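## Task

Close the lid of tip box TB4 and push its front edge fully down so it latches. It only counts if the lid stays shut without the robot holding it. Afterwards, release it and move the grippers away.

## Robot and tools

Robot: two arms, left_arm and right_arm, mounted on one upright column behind the near edge of the table. left_arm is the robot's own left and sits on the +y side. Image left and right do not match arm names. The robot faces roughly +x and may be rotated slightly about the column.

Scene frame (used for all printed poses): z = 0 at the table top, +z up, +x out over the table. The origin is 0.07 m behind the centre of the table's near edge. Results print each gripper's end_effector_position (metres) and end_effector_quat_wxyz. The printed position can be off from reality, more so at long reach.

Gripper frame: fingers point along the gripper's +z and open and close along its y axis. The reported point lies between the finger pads when closed, under 1 cm behind the tips. Closing pushes the tips about 17 mm further along +z. A closed hand gives a flat fingertip face that works well for pressing.

Row format (shared by execute_actions and move): one flat list of 14 numbers, each in [-1, 1], covering both arms even when only one moves. Order: left_arm dx, dy, dz, rx, ry, rz, opening, then right_arm dx, dy, dz, rx, ry, rz, opening. dx..rz are offsets, not poses, expressed in that gripper's own axes and measured from the gripper's measured pose (not from the last commanded one). Scale: 1.0 = 0.6 m for dx, dy, dz and 180 degrees for rotation; rx, ry, rz together form a single rotation vector. Opening is absolute: +1 fully open (0.145 m), -1 closed; allow at least about 0.5 s for a full close. Because offsets start from the measured pose, repeating a small offset against something rigid does not push harder, but against something that yields it does.

execute_actions(actions): a list of actions run one after another. Each action is a table of up to 15 rows; each row lasts one control step (1/30 s) and a short table repeats its final row to fill 15 steps (0.5 s). Every row in an action is an offset from the pose at the start of that action, not from the previous row. For the first action of a call, that start is the last pose reported in this scene. An empty list simply returns the state and images. Per step, the commanded pose is clipped to within 70 mm and 16 degrees of the measured pose; position wins over orientation if both cannot be met. Large offsets may need several actions, since after each action the arm stops at its last clipped pose. The result lists step readings of end_effector_position; HELD next to an arm means some of its row was blocked that step.

move(target, speed, blocking): target is one 14-number row as above, offsets from the pose in the latest result that shows one. Both grippers travel straight lines that finish together, lasting 0.5 to 10 s (cut off at 10 s). speed is the top path speed in m/s, 0.002 to 0.5, default 0.25; rotation is capped at twice that in rad/s. Openings are sent at the start. Paths ignore obstacles and the other arm, and a gripper may lag, drift, or spike well above speed, especially near full reach. Faster contact and targets set deeper past contact give harder presses. The result adds a move: line: the ending (done, off_target, moving, held, fault) and limits (paced = the pose was clipped; held = a check blocked some steps, after which the arm may jump fast), plus each gripper's distance to its target. If only one arm is named, the other finished fine. With blocking=false the call returns after 0.5 s while motion continues; use wait(0) to check, and use wait or stop before sending new rows or moves.

wait(seconds): 0 to 10; arms hold their last command and a running move continues. stop(): brakes a running move, needing room to do so; fingers keep moving. zoom_image(camera, region): camera is cam_left_wrist or cam_right_wrist (both 504x504); region [x0, y0, x1, y1] in pixels from the top-left, at most 504 by 504. finished_scene(scene): pass the current scene's number; it ends the scene irreversibly and reports success, then gives the next task.

Holding an arm still: in a reply's first call send the offset back to where it should be, then zeros in later calls, always with its intended opening. An arm blocked by an object keeps pressing until a new command is given.

Gripping: grip_measured uses the same scale as opening. To hold, command an opening clearly below it; the bigger the gap, the harder the squeeze (about 10 N per pad, objects up to about 11 cm wide). Fast closes can squeeze harder.

Other result lines: pose unreachable means the clearance check altered or blocked that arm's command. Hand target shows where the controller currently drives the gripper. MOTOR HOT appears from 85 °C; at 100 °C an OVER-TEMPERATURE FAULT stops the arm and its hot joints go limp until cooled. Any FAULT stop is costly.

Joint limits (rad), base to gripper, left_arm: shoulder pitch -1.396 to 2.000, shoulder roll -0.175 to 2.000, upper arm roll -1.571 to 1.571, elbow 0.000 to 2.443, forearm roll -1.571 to 1.571, wrist pitch -0.785 to 0.785, wrist yaw -1.571 to 1.571. right_arm is the same except shoulder pitch -1.300 to 2.000. Elbows stop just before straight. Equal joint values mirror the arms.

Avoid: the box is loose on the base plate and must finish lying flat there, so do not tip or shove it; knocking anything off the table ends the scene. Do not let the arms collide or press each other. Avoid drops, slams, hard hits and very hard presses; press the lid edge firmly but in a controlled way. Brief external tugs or pushes can occur. Before ending, open, lift clear, and check the lid stays latched on its own. Faster, smoother, lower-effort motion is preferred.

Each tool is called after "Call:" as a command line: name --argument value for each argument, lists and objects as JSON in quotes; but a table of rows of numbers goes row by row, as --pt "numbers of a row", without its own name.

## Session

Call:
execute_actions --actions '[]'

Scene clock: 0.00 s.
left_arm: end_effector_position=(+0.1577, +0.4805, +0.2697) grip_measured=+1.00 end_effector_quat_wxyz=(-0.109, +0.884, -0.309, +0.333) | right_arm: end_effector_position=(+0.2053, -0.2378, +0.1021) grip_measured=+1.00 end_effector_quat_wxyz=(-0.095, +0.909, -0.010, +0.405)
Joint positions: left_arm=[ 0.849  1.763 -1.364  1.301  0.811 -0.165  0.663  0.145] | right_arm=[-0.719  0.259  0.378  1.739  0.459  0.321  0.301  0.145]
Joint velocities: left_arm=[ 0.011 -0.011 -0.012 -0.007  0.007 -0.037  0.022 -0.   ] | right_arm=[-0.011 -0.011 -0.012 -0.002 -0.022  0.037 -0.066  0.   ]
Motor temperatures (°C, as the motors report them): left_arm=[24 25 24 25 25 26 23] | right_arm=[24 24 23 27 23 26 25]
Hand target (left_arm): +0.158, +0.480, +0.270; -0.109, +0.884, -0.309, +0.333
Hand target (right_arm): +0.205, -0.238, +0.102; -0.095, +0.909, -0.010, +0.405

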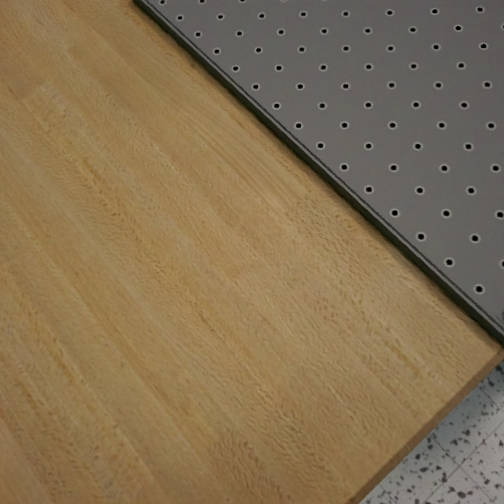

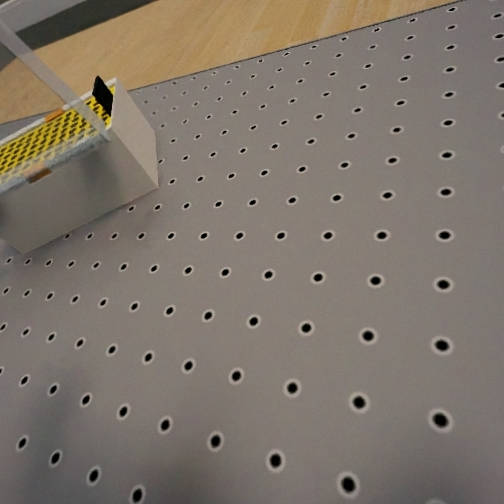

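Call:
move --target '[0.21,0.26,0,-0.057,0.044,0.083,1,0.18,-0.045,-0.16,0.1,-0.025,-0.09,1]'

Scene clock: 7.40 s.
left_arm: end_effector_position=(+0.1572, +0.2784, +0.2731) grip_measured=+1.00 end_effector_quat_wxyz=(-0.042, +0.819, -0.453, +0.348) | right_arm: end_effector_position=(+0.2064, -0.2387, +0.2490) grip_measured=+1.00 end_effector_quat_wxyz=(-0.177, +0.891, +0.181, +0.377)
Joint positions: left_arm=[ 0.829  1.929 -1.377  2.193  0.668  0.107  0.331  0.145] | right_arm=[-1.092  0.676  0.867  2.136  0.822  0.604  0.61   0.145]
Joint velocities: left_arm=[ 0.011 -0.011 -0.007 -0.007 -0.022 -0.066  0.007 -0.   ] | right_arm=[-0.055 -0.033 -0.007 -0.012 -0.007 -0.007 -0.051  0.   ]
Motor temperatures (°C, as the motors report them): left_arm=[24 25 24 25 25 26 23] | right_arm=[24 24 23 27 23 26 25]
Hand target (left_arm): +0.158, +0.280, +0.274; -0.047, +0.819, -0.453, +0.349
Hand target (right_arm): +0.206, -0.238, +0.249; -0.180, +0.891, +0.182, +0.375
Off the commanded pose (left_arm): 0.002 m, 1 deg.
Off the commanded pose (right_arm): 0.002 m, 0 deg.
move: done

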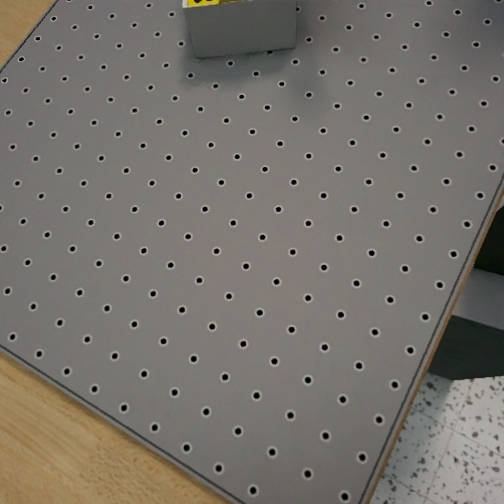

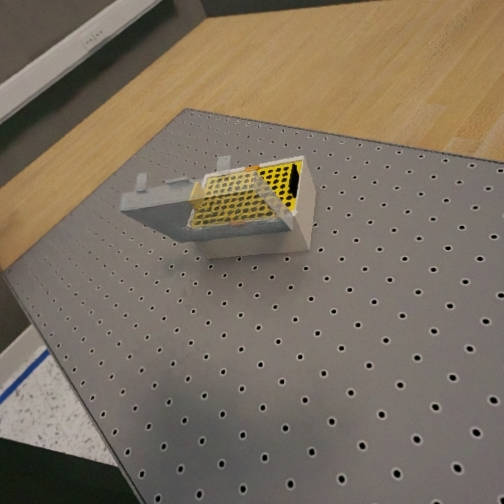

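Call:
move --target '[0,0,0,0,0.14,0,1,0,0,0,0,0,0,1]'

Call:
zoom_image --camera "cam_right_wrist" --region '[100,130,340,290]'

Scene clock: 12.17 s.
left_arm: end_effector_position=(+0.1573, +0.2803, +0.2743) grip_measured=+1.00 end_effector_quat_wxyz=(+0.052, +0.725, -0.451, +0.518) | right_arm: end_effector_position=(+0.2065, -0.2386, +0.2491) grip_measured=+1.00 end_effector_quat_wxyz=(-0.178, +0.891, +0.181, +0.377)
Joint positions: left_arm=[ 0.8    1.851 -1.576  1.898  0.707 -0.598  0.337  0.145] | right_arm=[-1.092  0.676  0.867  2.136  0.822  0.604  0.61   0.145]
Joint velocities: left_arm=[ 0.011 -0.077  0.007 -0.002 -0.007 -0.066 -0.081 -0.   ] | right_arm=[ 0.033 -0.011 -0.007  0.002  0.007 -0.007 -0.007 -0.   ]
Motor temperatures (°C, as the motors report them): left_arm=[24 25 24 25 25 26 23] | right_arm=[24 24 23 27 23 26 25]
Hand target (left_arm): +0.157, +0.279, +0.273; +0.057, +0.724, -0.451, +0.518
Hand target (right_arm): +0.206, -0.239, +0.249; -0.177, +0.891, +0.181, +0.377
Off the commanded pose (left_arm): 0.002 m, 1 deg.
Off the commanded pose (right_arm): 0.000 m, 0 deg.
move: done

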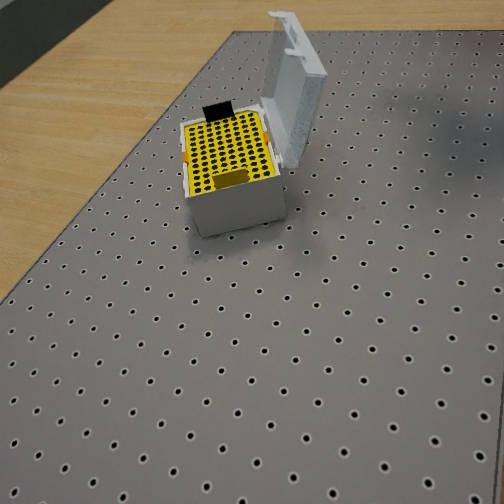

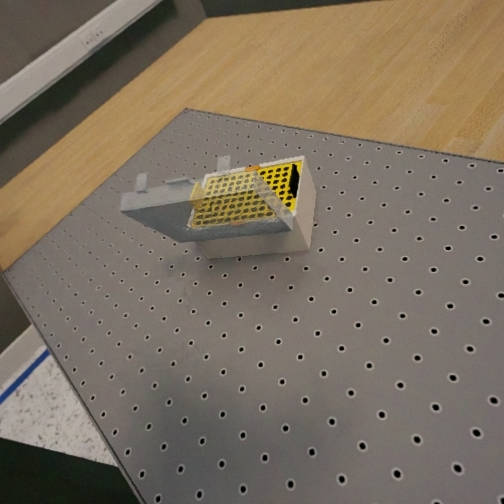

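Region (100, 130, 340, 290) of cam_right_wrist's 504x504 image, scaled by 2.100, with more detail than that image has.

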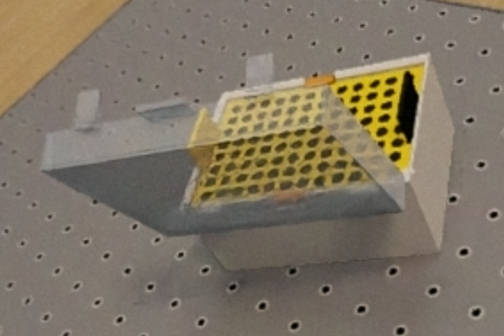

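Call:
move --target '[0,0,0,0.037,-0.363,-0.316,1,0.07,0,0,-0.117,-0.249,0.119,1]'

Scene clock: 57.87 s.
left_arm: end_effector_position=(+0.1601, +0.2808, +0.2733) grip_measured=+1.00 end_effector_quat_wxyz=(+0.082, +0.972, -0.177, +0.128) | right_arm: end_effector_position=(+0.2349, -0.2306, +0.2794) grip_measured=+1.00 end_effector_quat_wxyz=(-0.059, +0.938, +0.108, +0.323)
Joint positions: left_arm=[-0.12   1.927 -0.279  2.039  1.576  0.771  0.262  0.145] | right_arm=[-1.296  1.042  1.061  2.346  1.564  0.773 -0.307  0.145]
Joint velocities: left_arm=[-0.121 -0.011  0.027 -0.012 -0.007  0.007  0.051  0.   ] | right_arm=[-0.099  0.011 -0.017 -0.022 -0.066 -0.037 -0.037  0.   ]
Motor temperatures (°C, as the motors report them): left_arm=[24 25 25 25 25 26 23] | right_arm=[24 24 23 27 23 26 25]
Hand target (left_arm): +0.160, +0.280, +0.274; +0.085, +0.972, -0.178, +0.127
Hand target (right_arm): +0.235, -0.231, +0.280; -0.057, +0.938, +0.108, +0.323
Off the commanded pose (left_arm): 0.003 m, 27 deg; orientation clipped at the last step of the last action.
Off the commanded pose (right_arm): 0.001 m, 40 deg; orientation clipped at the last step of the last action.
joint sent to its limit (left arm) — the command would take joint 5 (forearm roll) past its upper limit and joint 6 (wrist pitch) past its upper limit, so those joints were sent only as far as their limits.
joint sent to its limit (right arm) — the command would take joint 1 (shoulder pitch) past its lower limit, joint 5 (forearm roll) past its upper limit and joint 6 (wrist pitch) past its upper limit, so those joints were sent only as far as their limits.
move: off_target (left_arm, right_arm); limits=paced

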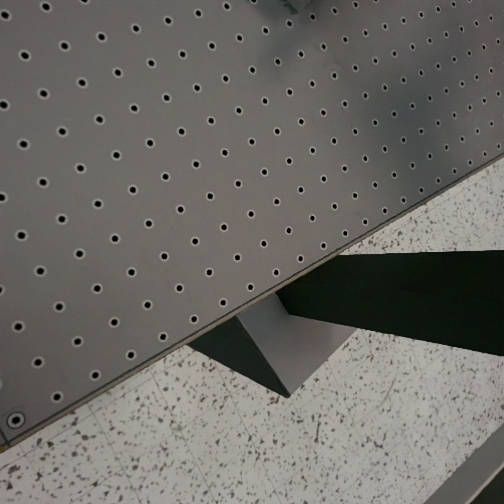

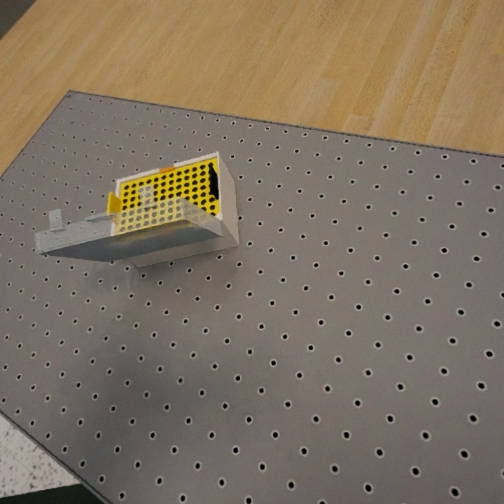

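Call:
move --target '[0,0,0.1,0,0,0,1,0,0,0,0,0,0,1]'

Call:
move --target '[0.1,0,0,0,0,0,1,0,0,0,0,0,0,1]'

Scene clock: 73.30 s.
left_arm: end_effector_position=(+0.1729, +0.2657, +0.2157) grip_measured=+1.00 end_effector_quat_wxyz=(+0.085, +0.972, -0.180, +0.128) | right_arm: end_effector_position=(+0.2349, -0.2306, +0.2794) grip_measured=+1.00 end_effector_quat_wxyz=(-0.059, +0.938, +0.108, +0.323)
Joint positions: left_arm=[-0.858  1.855  0.27   1.962  1.574  0.656  0.073  0.145] | right_arm=[-1.296  1.042  1.061  2.346  1.564  0.773 -0.307  0.145]
Joint velocities: left_arm=[ 0.055 -0.055 -0.002 -0.007 -0.066  0.037  0.007  0.   ] | right_arm=[-0.055  0.011  0.007 -0.012  0.007  0.022 -0.051 -0.   ]
Motor temperatures (°C, as the motors report them): left_arm=[24 26 25 25 25 26 24] | right_arm=[24 24 24 27 23 26 25]
Hand target (left_arm): +0.173, +0.267, +0.215; +0.082, +0.972, -0.179, +0.127
Hand target (right_arm): +0.235, -0.231, +0.279; -0.060, +0.938, +0.108, +0.323
Off the commanded pose (left_arm): 0.003 m, 0 deg.
Off the commanded pose (right_arm): 0.000 m, 0 deg.
joint sent to its limit (left arm) — the command would take joint 5 (forearm roll) past its upper limit, so that joint was sent only as far as its limit.
move: done

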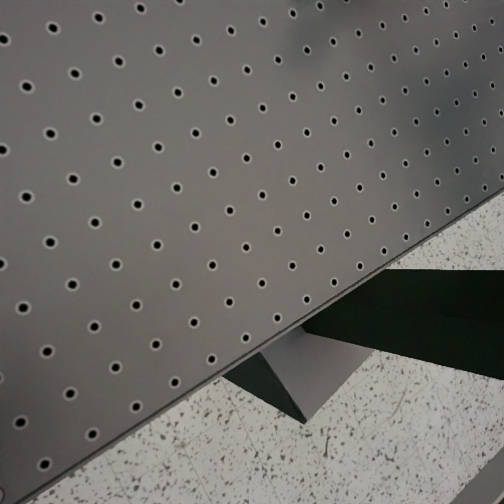

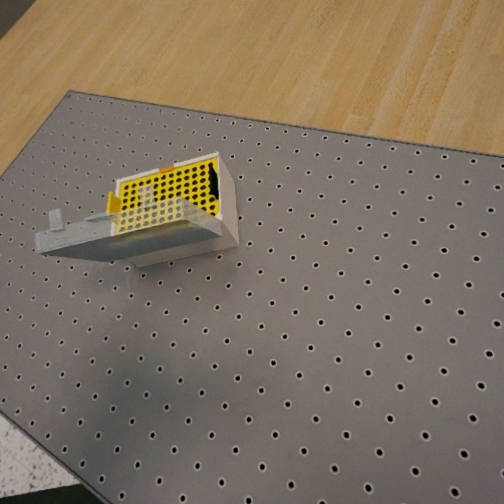

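Scene clock: 74.03 s.
left_arm: end_effector_position=(+0.2287, +0.2441, +0.2325) grip_measured=+1.00 end_effector_quat_wxyz=(+0.101, +0.960, -0.211, +0.156) | right_arm: end_effector_position=(+0.2349, -0.2306, +0.2794) grip_measured=+1.00 end_effector_quat_wxyz=(-0.059, +0.938, +0.108, +0.323)
Joint positions: left_arm=[-1.318  1.951  0.892  1.814  1.576  0.769  0.118  0.145] | right_arm=[-1.296  1.042  1.061  2.346  1.564  0.773 -0.307  0.145]
Joint velocities: left_arm=[-0.077 -0.033  0.007 -0.007 -0.007  0.022  0.037  0.   ] | right_arm=[-0.011 -0.033 -0.007  0.012  0.007 -0.022 -0.125  0.   ]
Motor temperatures (°C, as the motors report them): left_arm=[24 26 25 25 25 26 24] | right_arm=[24 24 24 27 23 26 25]
Hand target (left_arm): +0.227, +0.244, +0.232; +0.104, +0.960, -0.210, +0.153
Hand target (right_arm): +0.235, -0.231, +0.279; -0.059, +0.938, +0.108, +0.323
Off the commanded pose (left_arm): 0.003 m, 5 deg.
Off the commanded pose (right_arm): 0.000 m, 0 deg.
joint sent to its limit (left arm) — the command would take joint 5 (forearm roll) past its upper limit and joint 6 (wrist pitch) past its upper limit, so those joints were sent only as far as their limits.
move: off_target (left_arm)

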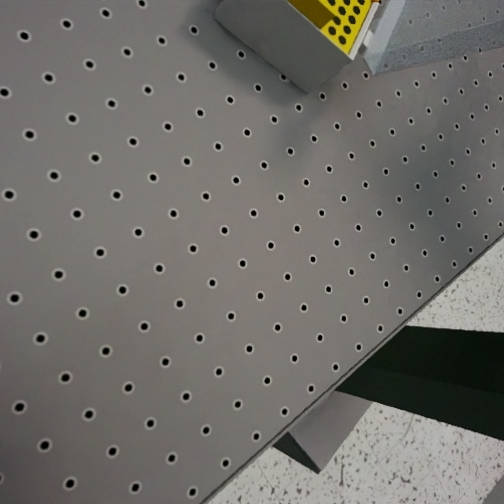

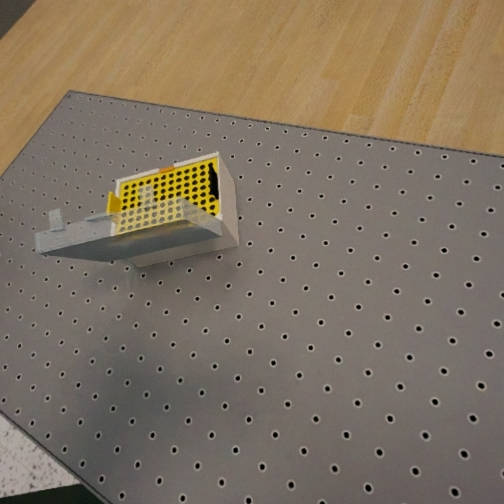

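Call:
move --target '[0,0,0,0,0,0,-1,0,0,0.1,0,0,0,-1]'

Scene clock: 95.30 s.
left_arm: end_effector_position=(+0.2287, +0.2441, +0.2325) grip_measured=-1.00 end_effector_quat_wxyz=(+0.101, +0.960, -0.211, +0.156) | right_arm: end_effector_position=(+0.2709, -0.2198, +0.2334) grip_measured=-1.00 end_effector_quat_wxyz=(-0.059, +0.937, +0.112, +0.325)
Joint positions: left_arm=[-1.318  1.951  0.892  1.814  1.576  0.769  0.118  0.   ] | right_arm=[-1.153  1.35   0.653  2.152  1.564  0.462 -0.394  0.   ]
Joint velocities: left_arm=[-0.033  0.033 -0.007  0.002 -0.022 -0.022  0.007  0.   ] | right_arm=[-0.011 -0.033 -0.017 -0.017  0.022 -0.007 -0.037  0.   ]
Motor temperatures (°C, as the motors report them): left_arm=[25 25 25 25 25 26 24] | right_arm=[24 24 24 27 23 26 25]
Hand target (left_arm): +0.229, +0.244, +0.232; +0.101, +0.960, -0.211, +0.156
Hand target (right_arm): +0.270, -0.221, +0.232; -0.057, +0.938, +0.109, +0.323
Off the commanded pose (left_arm): 0.000 m, 0 deg.
Off the commanded pose (right_arm): 0.001 m, 1 deg.
joint sent to its limit (right arm) — the command would take joint 5 (forearm roll) past its upper limit, so that joint was sent only as far as its limit.
move: done

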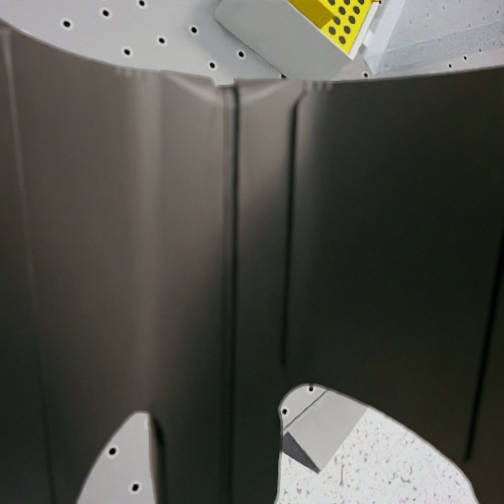

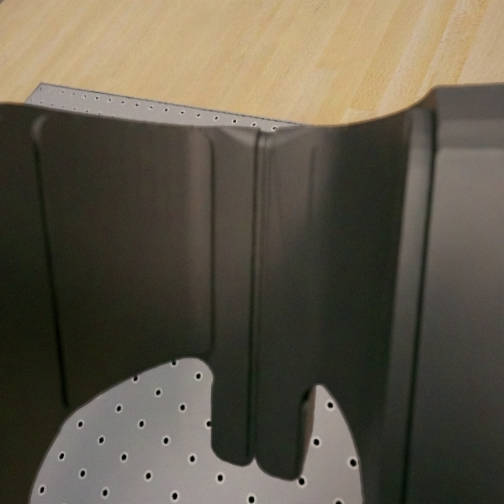

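Call:
move --target '[-0.12,-0.08,-0.055,0,0,0,1,-0.227,-0.213,-0.015,0.053,0.063,-0.073,1]' --speed 0.15

Scene clock: 134.93 s.
left_arm: end_effector_position=(+0.1783, +0.3240, +0.2315) grip_measured=+1.00 end_effector_quat_wxyz=(+0.100, +0.960, -0.212, +0.154) | right_arm: end_effector_position=(+0.1258, -0.1195, +0.1605) grip_measured=+1.00 end_effector_quat_wxyz=(-0.114, +0.874, +0.243, +0.405)
Joint positions: left_arm=[-1.129  1.604  0.759  1.724  1.005  0.762  0.653  0.145] | right_arm=[-0.939  1.009 -0.5    2.218  0.481 -0.019 -0.539  0.145]
Joint velocities: left_arm=[ 0.033  0.033  0.002  0.007  0.007 -0.037 -0.007  0.   ] | right_arm=[-0.055 -0.033  0.007  0.012  0.022 -0.007  0.022  0.   ]
Motor temperatures (°C, as the motors report them): left_arm=[25 25 25 25 25 26 24] | right_arm=[25 24 23 27 23 26 25]
Hand target (left_arm): +0.179, +0.323, +0.232; +0.102, +0.959, -0.214, +0.155
Hand target (right_arm): +0.127, -0.121, +0.160; -0.111, +0.874, +0.242, +0.407
Off the commanded pose (left_arm): 0.002 m, 0 deg.
Off the commanded pose (right_arm): 0.004 m, 1 deg.
move: off_target (right_arm)

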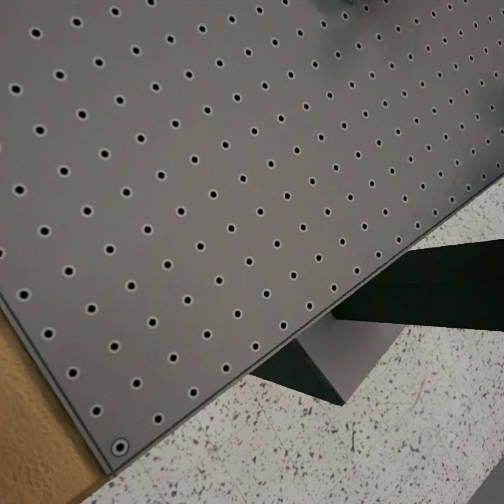

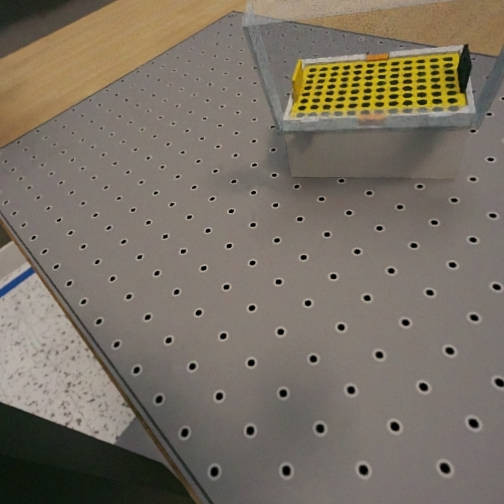

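Call:
move --target '[0,0,0,0,0,0,1,0,0.02,0.085,0,0,0,-1]' --speed 0.08

Scene clock: 142.37 s.
left_arm: end_effector_position=(+0.1783, +0.3240, +0.2315) grip_measured=+1.00 end_effector_quat_wxyz=(+0.100, +0.960, -0.212, +0.154) | right_arm: end_effector_position=(+0.1675, -0.1117, +0.1290) grip_measured=-1.00 end_effector_quat_wxyz=(-0.110, +0.873, +0.241, +0.409)
Joint positions: left_arm=[-1.129  1.604  0.759  1.724  1.005  0.762  0.653  0.145] | right_arm=[-0.633  0.898 -0.582  2.037  0.56   0.071 -0.439  0.   ]
Joint velocities: left_arm=[-0.011  0.055  0.022  0.002  0.022 -0.051  0.066  0.   ] | right_arm=[ 0.033 -0.033  0.007 -0.002  0.095  0.051  0.007  0.   ]
Motor temperatures (°C, as the motors report them): left_arm=[25 25 26 25 25 26 24] | right_arm=[25 24 23 27 23 26 25]
Hand target (left_arm): +0.178, +0.324, +0.231; +0.100, +0.960, -0.212, +0.154
Hand target (right_arm): +0.166, -0.112, +0.127; -0.112, +0.874, +0.243, +0.405
Off the commanded pose (left_arm): 0.000 m, 0 deg.
Off the commanded pose (right_arm): 0.003 m, 1 deg.
move: done

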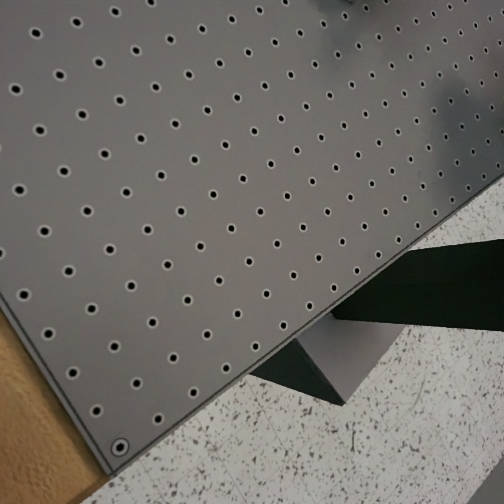

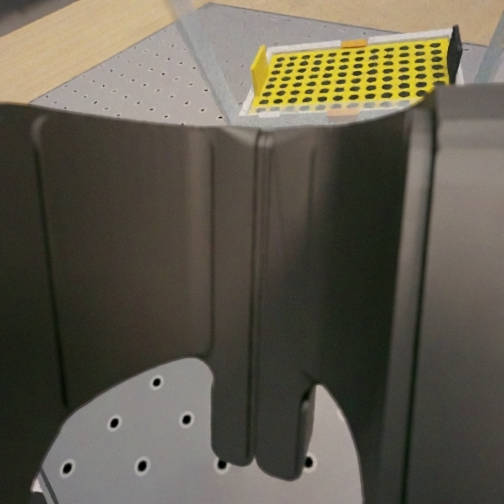

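Call:
move --target '[0.03,0.03,0,0,0.2,0,1,0.04,0.01,0.048,0,0,0,-1]' --speed 0.1

Scene clock: 153.00 s.
left_arm: end_effector_position=(+0.1851, +0.3008, +0.2404) grip_measured=+1.00 end_effector_quat_wxyz=(+0.162, +0.866, -0.170, +0.441) | right_arm: end_effector_position=(+0.2049, -0.0995, +0.1308) grip_measured=-1.00 end_effector_quat_wxyz=(-0.107, +0.872, +0.238, +0.414)
Joint positions: left_arm=[-1.097  1.294  0.59   1.787  1.1    0.102  0.563  0.145] | right_arm=[-0.428  0.858 -0.627  1.998  0.641  0.187 -0.43   0.   ]
Joint velocities: left_arm=[ 0.011  0.011  0.002 -0.007 -0.051 -0.007 -0.066 -0.   ] | right_arm=[-0.077 -0.033  0.007 -0.017  0.022 -0.007 -0.007 -0.   ]
Motor temperatures (°C, as the motors report them): left_arm=[25 25 26 25 25 26 24] | right_arm=[25 24 23 27 23 26 25]
Hand target (left_arm): +0.185, +0.302, +0.240; +0.160, +0.867, -0.167, +0.442
Hand target (right_arm): +0.203, -0.099, +0.129; -0.109, +0.874, +0.240, +0.409
Off the commanded pose (left_arm): 0.001 m, 0 deg.
Off the commanded pose (right_arm): 0.003 m, 1 deg.
move: done

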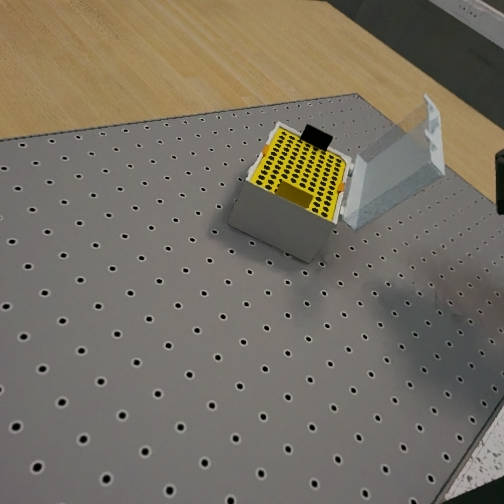

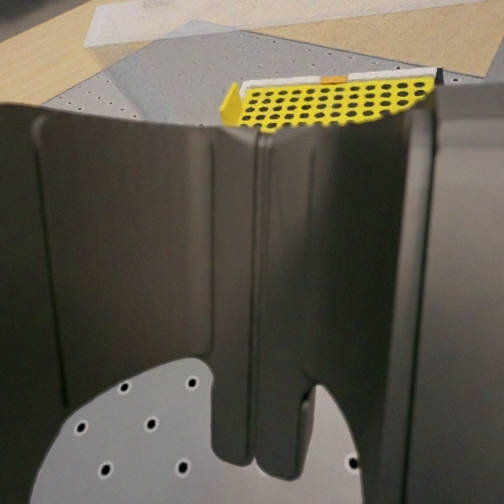

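Call:
move --target '[0,0.06,0,0,0,0,1,0.05,0,0.065,0,0,0,-1]' --speed 0.06

Scene clock: 157.97 s.
left_arm: end_effector_position=(+0.1684, +0.2668, +0.2450) grip_measured=+1.00 end_effector_quat_wxyz=(+0.168, +0.865, -0.171, +0.441) | right_arm: end_effector_position=(+0.2503, -0.0763, +0.1316) grip_measured=-1.00 end_effector_quat_wxyz=(-0.105, +0.871, +0.235, +0.419)
Joint positions: left_arm=[-1.158  1.177  0.644  1.977  1.033  0.171  0.491  0.145] | right_arm=[-0.187  0.738 -0.674  1.897  0.685  0.33  -0.413  0.   ]
Joint velocities: left_arm=[-0.011  0.011 -0.007  0.002  0.007  0.007 -0.007 -0.   ] | right_arm=[-0.077  0.099 -0.012 -0.002 -0.007 -0.051  0.007 -0.   ]
Motor temperatures (°C, as the motors report them): left_arm=[25 25 25 25 25 26 24] | right_arm=[25 24 23 27 23 26 25]
Hand target (left_arm): +0.169, +0.269, +0.245; +0.164, +0.866, -0.170, +0.441
Hand target (right_arm): +0.248, -0.076, +0.129; -0.106, +0.872, +0.237, +0.414
Off the commanded pose (left_arm): 0.002 m, 1 deg.
Off the commanded pose (right_arm): 0.004 m, 1 deg.
move: off_target (right_arm)

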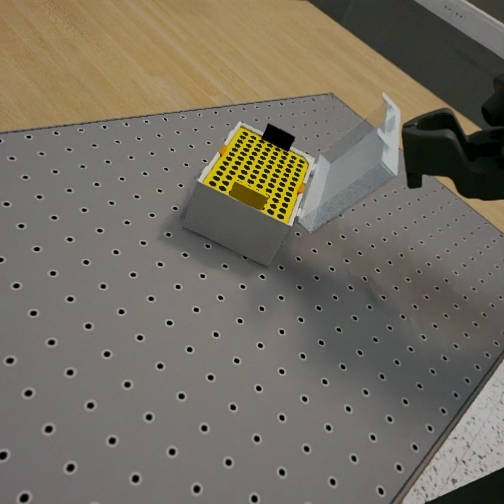

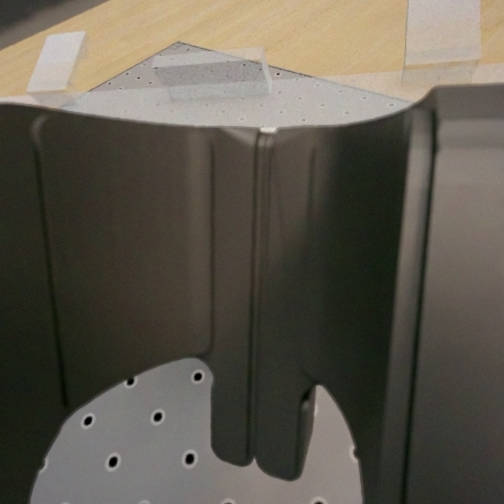

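Call:
move --target '[0,0,0,0,0,0,1,-0.035,0.015,0.028,0,0,0,-1]' --speed 0.04

Call:
move --target '[0,0,0,0,0,0,1,0.028,0,0.04,0,0,0,-1]' --speed 0.03

Scene clock: 161.53 s.
left_arm: end_effector_position=(+0.1684, +0.2668, +0.2449) grip_measured=+1.00 end_effector_quat_wxyz=(+0.168, +0.865, -0.171, +0.441) | right_arm: end_effector_position=(+0.2556, -0.0862, +0.1056) grip_measured=-1.00 end_effector_quat_wxyz=(-0.101, +0.871, +0.234, +0.420)
Joint positions: left_arm=[-1.158  1.177  0.644  1.977  1.033  0.171  0.491  0.145] | right_arm=[-0.167  0.718 -0.695  1.753  0.656  0.233 -0.347  0.   ]
Joint velocities: left_arm=[ 0.011 -0.033 -0.007  0.002  0.022  0.022 -0.095  0.   ] | right_arm=[ 0.055  0.011 -0.002 -0.007  0.081 -0.037 -0.007  0.   ]
Motor temperatures (°C, as the motors report them): left_arm=[25 25 26 25 25 26 24] | right_arm=[25 24 23 27 23 26 25]
Hand target (left_arm): +0.168, +0.267, +0.245; +0.168, +0.865, -0.171, +0.441
Hand target (right_arm): +0.255, -0.085, +0.105; -0.105, +0.871, +0.235, +0.419
Off the commanded pose (left_arm): 0.000 m, 0 deg.
Off the commanded pose (right_arm): 0.002 m, 0 deg.
move: done

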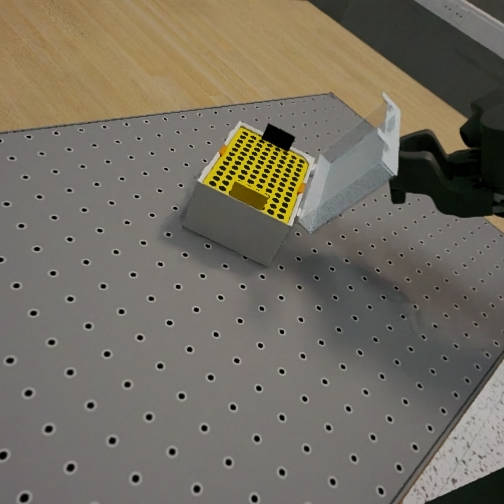

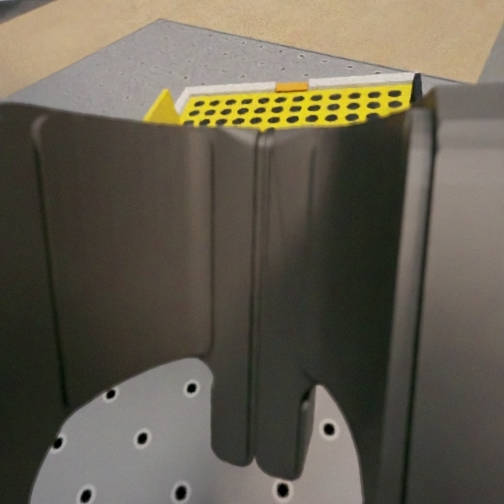

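Scene clock: 162.73 s.
left_arm: end_effector_position=(+0.1684, +0.2668, +0.2449) grip_measured=+1.00 end_effector_quat_wxyz=(+0.168, +0.865, -0.171, +0.441) | right_arm: end_effector_position=(+0.2834, -0.0734, +0.1059) grip_measured=-1.00 end_effector_quat_wxyz=(-0.099, +0.870, +0.231, +0.425)
Joint positions: left_arm=[-1.158  1.177  0.644  1.977  1.033  0.171  0.491  0.145] | right_arm=[-0.043  0.647 -0.714  1.668  0.664  0.286 -0.331  0.   ]
Joint velocities: left_arm=[-0.033 -0.055  0.002 -0.012 -0.066  0.007 -0.051  0.   ] | right_arm=[ 0.033  0.033  0.002  0.002  0.007 -0.007  0.007  0.   ]
Motor temperatures (°C, as the motors report them): left_arm=[24 25 26 25 25 26 24] | right_arm=[25 24 23 27 23 26 25]
Hand target (left_arm): +0.168, +0.267, +0.245; +0.168, +0.865, -0.171, +0.441
Hand target (right_arm): +0.281, -0.073, +0.104; -0.101, +0.871, +0.233, +0.420
Off the commanded pose (left_arm): 0.000 m, 0 deg.
Off the commanded pose (right_arm): 0.004 m, 1 deg.
move: off_target (right_arm)

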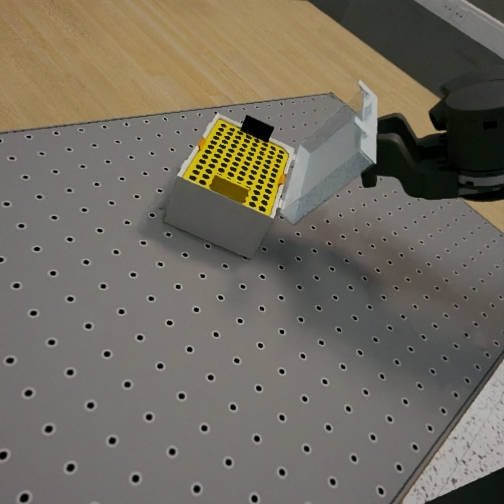

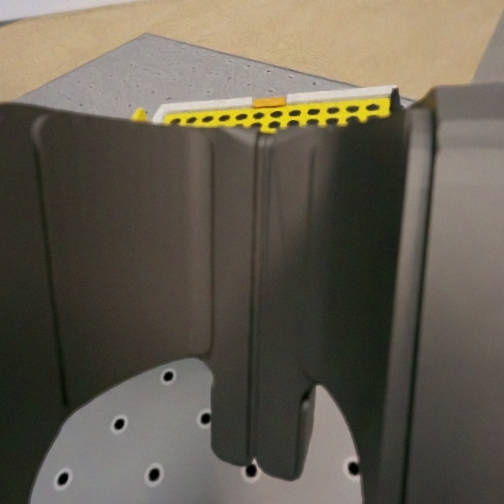

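Call:
move --target '[-0.083,0.145,0.348,-0.133,0.009,0.134,1,-0.03,0.02,-0.06,0,0,0,-1]' --speed 0.15

Scene clock: 175.57 s.
left_arm: end_effector_position=(+0.2466, +0.1044, +0.1001) grip_measured=+1.00 end_effector_quat_wxyz=(+0.248, +0.753, -0.430, +0.433) | right_arm: end_effector_position=(+0.2534, -0.1017, +0.1133) grip_measured=-1.00 end_effector_quat_wxyz=(-0.100, +0.870, +0.234, +0.423)
Joint positions: left_arm=[ 0.291  0.624 -0.892  1.256  0.383 -0.084  0.609  0.145] | right_arm=[-0.217  0.785 -0.65   1.797  0.679  0.212 -0.331  0.   ]
Joint velocities: left_arm=[ 0.033  0.011  0.007 -0.017  0.022 -0.051 -0.051  0.   ] | right_arm=[-0.077 -0.121  0.017  0.017 -0.037 -0.007 -0.007 -0.   ]
Motor temperatures (°C, as the motors report them): left_arm=[24 25 25 26 25 26 24] | right_arm=[25 24 23 27 23 26 25]
Hand target (left_arm): +0.245, +0.104, +0.099; +0.249, +0.752, -0.432, +0.431
Hand target (right_arm): +0.254, -0.102, +0.114; -0.100, +0.870, +0.232, +0.425
Off the commanded pose (left_arm): 0.003 m, 0 deg.
Off the commanded pose (right_arm): 0.002 m, 0 deg.
move: done

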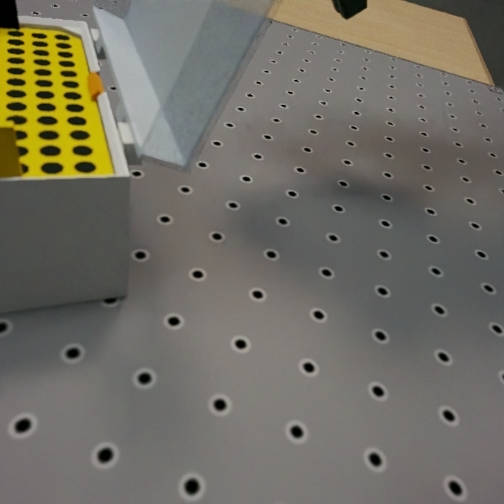

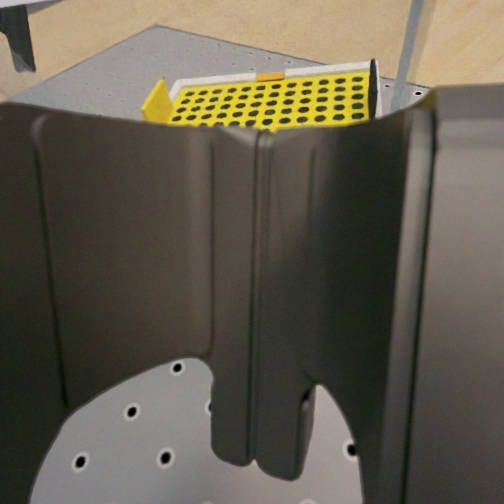

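Call:
move --target '[-0.06,-0.11,-0.06,0,0,0,0.3,0,0,0,0,0,0,-1]' --speed 0.1

Scene clock: 181.30 s.
left_arm: end_effector_position=(+0.2802, +0.1823, +0.0877) grip_measured=+0.30 end_effector_quat_wxyz=(+0.243, +0.754, -0.428, +0.435) | right_arm: end_effector_position=(+0.2534, -0.1017, +0.1133) grip_measured=-1.00 end_effector_quat_wxyz=(-0.100, +0.870, +0.234, +0.423)
Joint positions: left_arm=[ 0.491  0.584 -0.89   0.777  0.467 -0.335  0.884  0.098] | right_arm=[-0.217  0.785 -0.65   1.797  0.679  0.212 -0.331  0.   ]
Joint velocities: left_arm=[-0.011 -0.077  0.017 -0.002  0.037  0.022 -0.037  0.   ] | right_arm=[-0.077 -0.055  0.002 -0.012 -0.007  0.007 -0.037 -0.   ]
Motor temperatures (°C, as the motors report them): left_arm=[25 25 25 26 25 26 24] | right_arm=[25 25 23 27 23 26 25]
Hand target (left_arm): +0.279, +0.181, +0.088; +0.246, +0.753, -0.430, +0.434
Hand target (right_arm): +0.253, -0.102, +0.113; -0.099, +0.870, +0.234, +0.423
Off the commanded pose (left_arm): 0.003 m, 1 deg.
Off the commanded pose (right_arm): 0.000 m, 0 deg.
move: done

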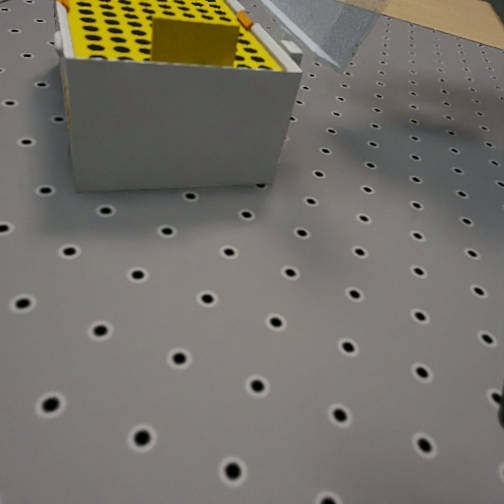

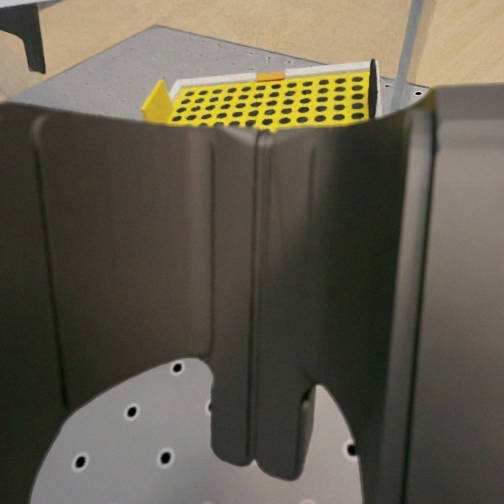

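Call:
move --target '[-0.031,-0.025,0.056,0,0,0,1,0,0,0,0,0,0,-1]' --speed 0.05

Call:
move --target '[0,0,0,0,0,0,0.3,0,0,0,0,0,0,-1]'

Scene clock: 189.90 s.
left_arm: end_effector_position=(+0.3023, +0.1745, +0.0546) grip_measured=+1.00 end_effector_quat_wxyz=(+0.237, +0.757, -0.427, +0.433) | right_arm: end_effector_position=(+0.2534, -0.1017, +0.1133) grip_measured=-1.00 end_effector_quat_wxyz=(-0.100, +0.870, +0.234, +0.423)
Joint positions: left_arm=[ 0.716  0.228 -0.908  0.021  0.441 -0.655  1.018  0.145] | right_arm=[-0.217  0.785 -0.65   1.797  0.679  0.212 -0.331  0.   ]
Joint velocities: left_arm=[-0.055  0.011 -0.012  0.002 -0.007  0.037  0.022 -0.   ] | right_arm=[-0.011 -0.077 -0.017 -0.007  0.037  0.066  0.037 -0.   ]
Motor temperatures (°C, as the motors report them): left_arm=[25 25 25 26 25 26 24] | right_arm=[25 25 23 28 23 26 25]
Hand target (left_arm): +0.303, +0.174, +0.056; +0.239, +0.755, -0.428, +0.434
Hand target (right_arm): +0.253, -0.102, +0.113; -0.100, +0.870, +0.234, +0.423
Off the commanded pose (left_arm): 0.002 m, 1 deg.
Off the commanded pose (right_arm): 0.000 m, 0 deg.
elbow stopped short (left arm): the move would have taken joint 4 (elbow) straighter than the controller allows; a more bent joint 4 avoids this.
move: done

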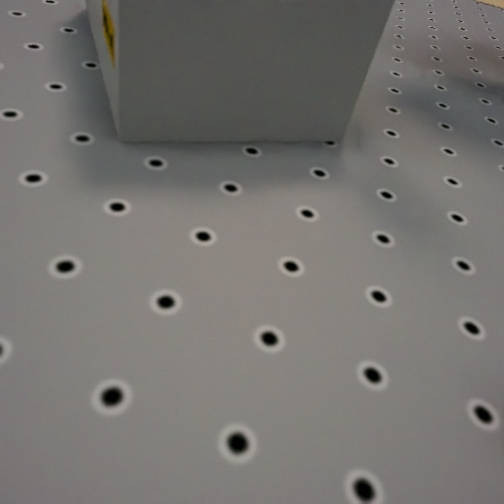

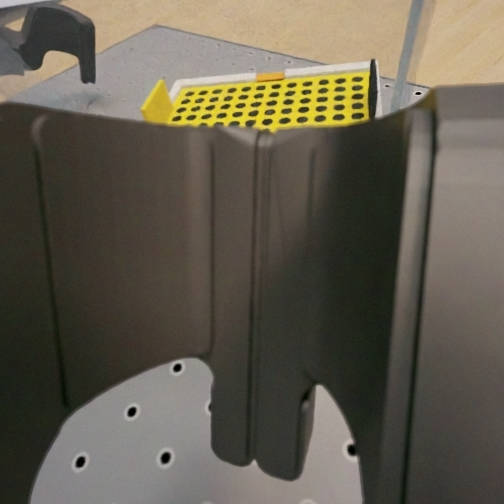

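Scene clock: 190.40 s.
left_arm: end_effector_position=(+0.3023, +0.1745, +0.0546) grip_measured=+0.30 end_effector_quat_wxyz=(+0.237, +0.757, -0.427, +0.433) | right_arm: end_effector_position=(+0.2534, -0.1017, +0.1133) grip_measured=-1.00 end_effector_quat_wxyz=(-0.100, +0.870, +0.234, +0.423)
Joint positions: left_arm=[ 0.716  0.228 -0.908  0.021  0.441 -0.655  1.018  0.098] | right_arm=[-0.217  0.785 -0.65   1.797  0.679  0.212 -0.331  0.   ]
Joint velocities: left_arm=[-0.033  0.033 -0.007 -0.007  0.051  0.022  0.037  0.   ] | right_arm=[ 0.033  0.121 -0.002  0.012 -0.051  0.051 -0.037  0.   ]
Motor temperatures (°C, as the motors report them): left_arm=[25 25 25 26 25 26 24] | right_arm=[25 25 23 28 23 26 25]
Hand target (left_arm): +0.302, +0.175, +0.055; +0.237, +0.757, -0.427, +0.433
Hand target (right_arm): +0.253, -0.102, +0.113; -0.100, +0.870, +0.234, +0.423
Off the commanded pose (left_arm): 0.000 m, 0 deg.
Off the commanded pose (right_arm): 0.000 m, 0 deg.
move: done

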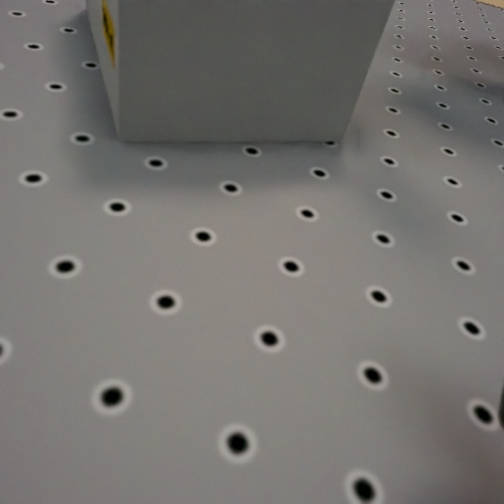

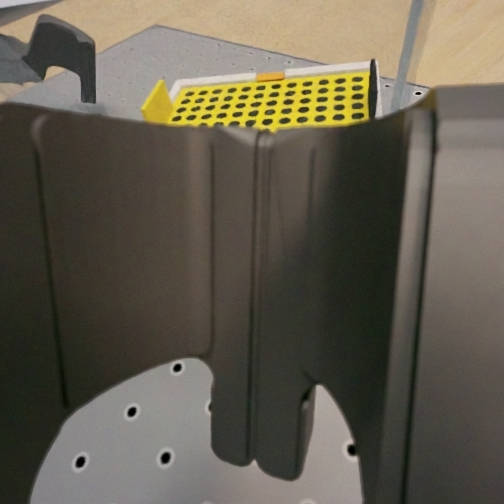

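Call:
move --target '[0.015,0,0.04,0,-0.11,0,1,0,0,0,0,0,0,-1]' --speed 0.06

Scene clock: 206.70 s.
left_arm: end_effector_position=(+0.3145, +0.1523, +0.0491) grip_measured=+1.00 end_effector_quat_wxyz=(+0.165, +0.819, -0.463, +0.296) | right_arm: end_effector_position=(+0.2534, -0.1017, +0.1133) grip_measured=-1.00 end_effector_quat_wxyz=(-0.100, +0.870, +0.234, +0.423)
Joint positions: left_arm=[ 0.67   0.345 -1.027  0.593  0.236 -0.009  0.765  0.145] | right_arm=[-0.217  0.785 -0.65   1.797  0.679  0.212 -0.331  0.   ]
Joint velocities: left_arm=[ 0.055 -0.011  0.007 -0.007  0.022 -0.007 -0.022 -0.   ] | right_arm=[-0.033  0.055 -0.007 -0.017 -0.007 -0.066 -0.037 -0.   ]
Motor temperatures (°C, as the motors report them): left_arm=[26 25 25 26 25 26 24] | right_arm=[25 25 23 28 23 26 25]
Hand target (left_arm): +0.315, +0.152, +0.049; +0.162, +0.819, -0.463, +0.297
Hand target (right_arm): +0.253, -0.102, +0.113; -0.100, +0.870, +0.234, +0.423
Off the commanded pose (left_arm): 0.002 m, 1 deg.
Off the commanded pose (right_arm): 0.000 m, 0 deg.
move: done

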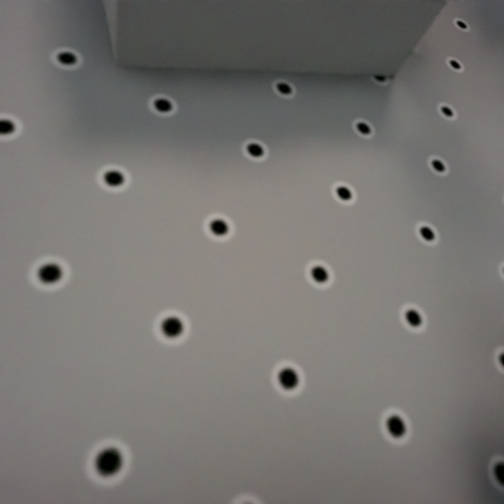

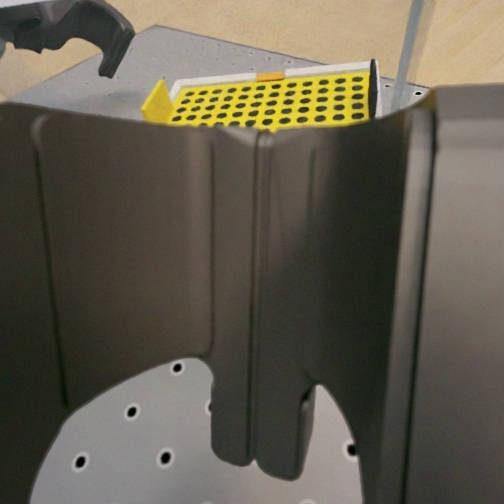

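Call:
move --target '[0.048,0,0.058,0,0,0,1,0,0,0,0,0,0,-1]' --speed 0.03

Scene clock: 212.73 s.
left_arm: end_effector_position=(+0.3363, +0.1127, +0.0411) grip_measured=+1.00 end_effector_quat_wxyz=(+0.168, +0.819, -0.462, +0.296) | right_arm: end_effector_position=(+0.2534, -0.1017, +0.1133) grip_measured=-1.00 end_effector_quat_wxyz=(-0.100, +0.870, +0.234, +0.423)
Joint positions: left_arm=[ 0.764  0.103 -1.027  0.265  0.2   -0.087  0.752  0.145] | right_arm=[-0.217  0.785 -0.65   1.797  0.679  0.212 -0.331  0.   ]
Joint velocities: left_arm=[-0.033  0.033 -0.017 -0.007 -0.007 -0.051 -0.007 -0.   ] | right_arm=[ 0.121 -0.011  0.007  0.007 -0.037 -0.022 -0.007 -0.   ]
Motor temperatures (°C, as the motors report them): left_arm=[26 25 25 26 25 26 24] | right_arm=[25 25 23 28 23 26 25]
Hand target (left_arm): +0.337, +0.115, +0.041; +0.164, +0.819, -0.463, +0.297
Hand target (right_arm): +0.253, -0.102, +0.113; -0.100, +0.870, +0.234, +0.423
Off the commanded pose (left_arm): 0.002 m, 0 deg.
Off the commanded pose (right_arm): 0.000 m, 0 deg.
move: done

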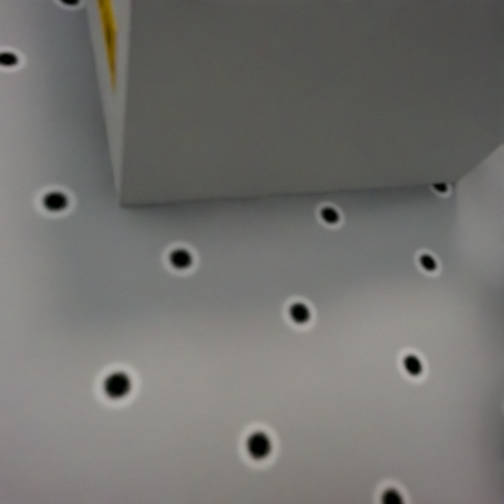

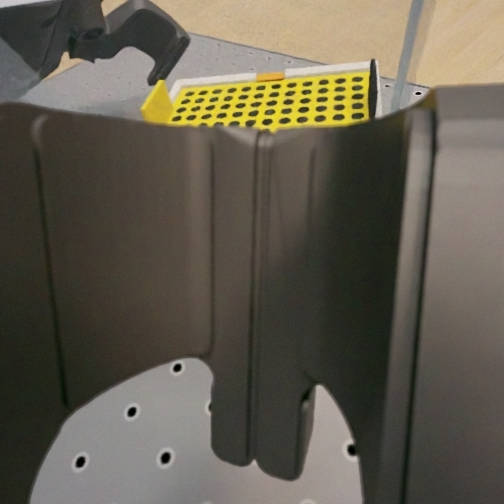

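Call:
move --target '[0.035,0,0.04,0,-0.07,0,1,0,0,0,0,0,0,-1]' --speed 0.03

Scene clock: 220.53 s.
left_arm: end_effector_position=(+0.3507, +0.0842, +0.0372) grip_measured=+1.00 end_effector_quat_wxyz=(+0.096, +0.847, -0.472, +0.223) | right_arm: end_effector_position=(+0.2534, -0.1017, +0.1133) grip_measured=-1.00 end_effector_quat_wxyz=(-0.100, +0.870, +0.234, +0.423)
Joint positions: left_arm=[ 0.868 -0.138 -1.08   0.023  0.11   0.077  0.659  0.145] | right_arm=[-0.217  0.785 -0.65   1.797  0.679  0.212 -0.331  0.   ]
Joint velocities: left_arm=[ 0.033  0.033  0.012  0.007  0.007 -0.022 -0.066  0.   ] | right_arm=[-0.121  0.077 -0.012 -0.002  0.007  0.022 -0.051  0.   ]
Motor temperatures (°C, as the motors report them): left_arm=[26 25 25 26 25 26 24] | right_arm=[25 25 23 28 23 26 25]
Hand target (left_arm): +0.352, +0.086, +0.037; +0.091, +0.848, -0.471, +0.223
Hand target (right_arm): +0.253, -0.102, +0.113; -0.100, +0.870, +0.234, +0.423
Off the commanded pose (left_arm): 0.003 m, 3 deg.
Off the commanded pose (right_arm): 0.000 m, 0 deg.
elbow stopped short (left arm): the move would have taken joint 4 (elbow) straighter than the controller allows; a more bent joint 4 avoids this.
move: off_target (left_arm)

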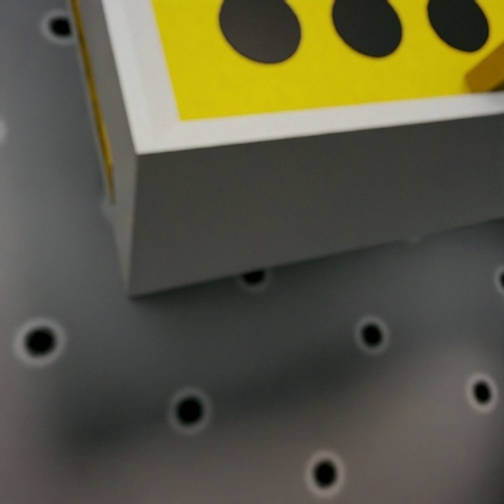

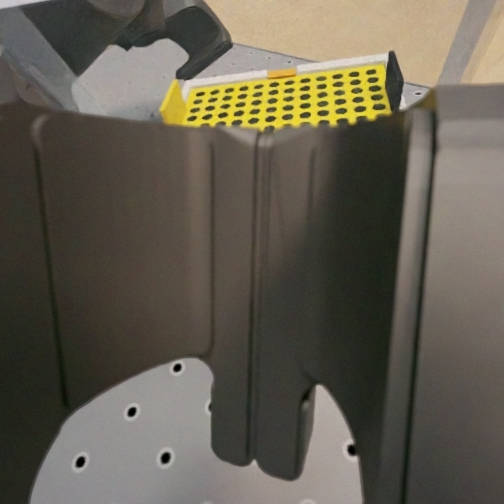

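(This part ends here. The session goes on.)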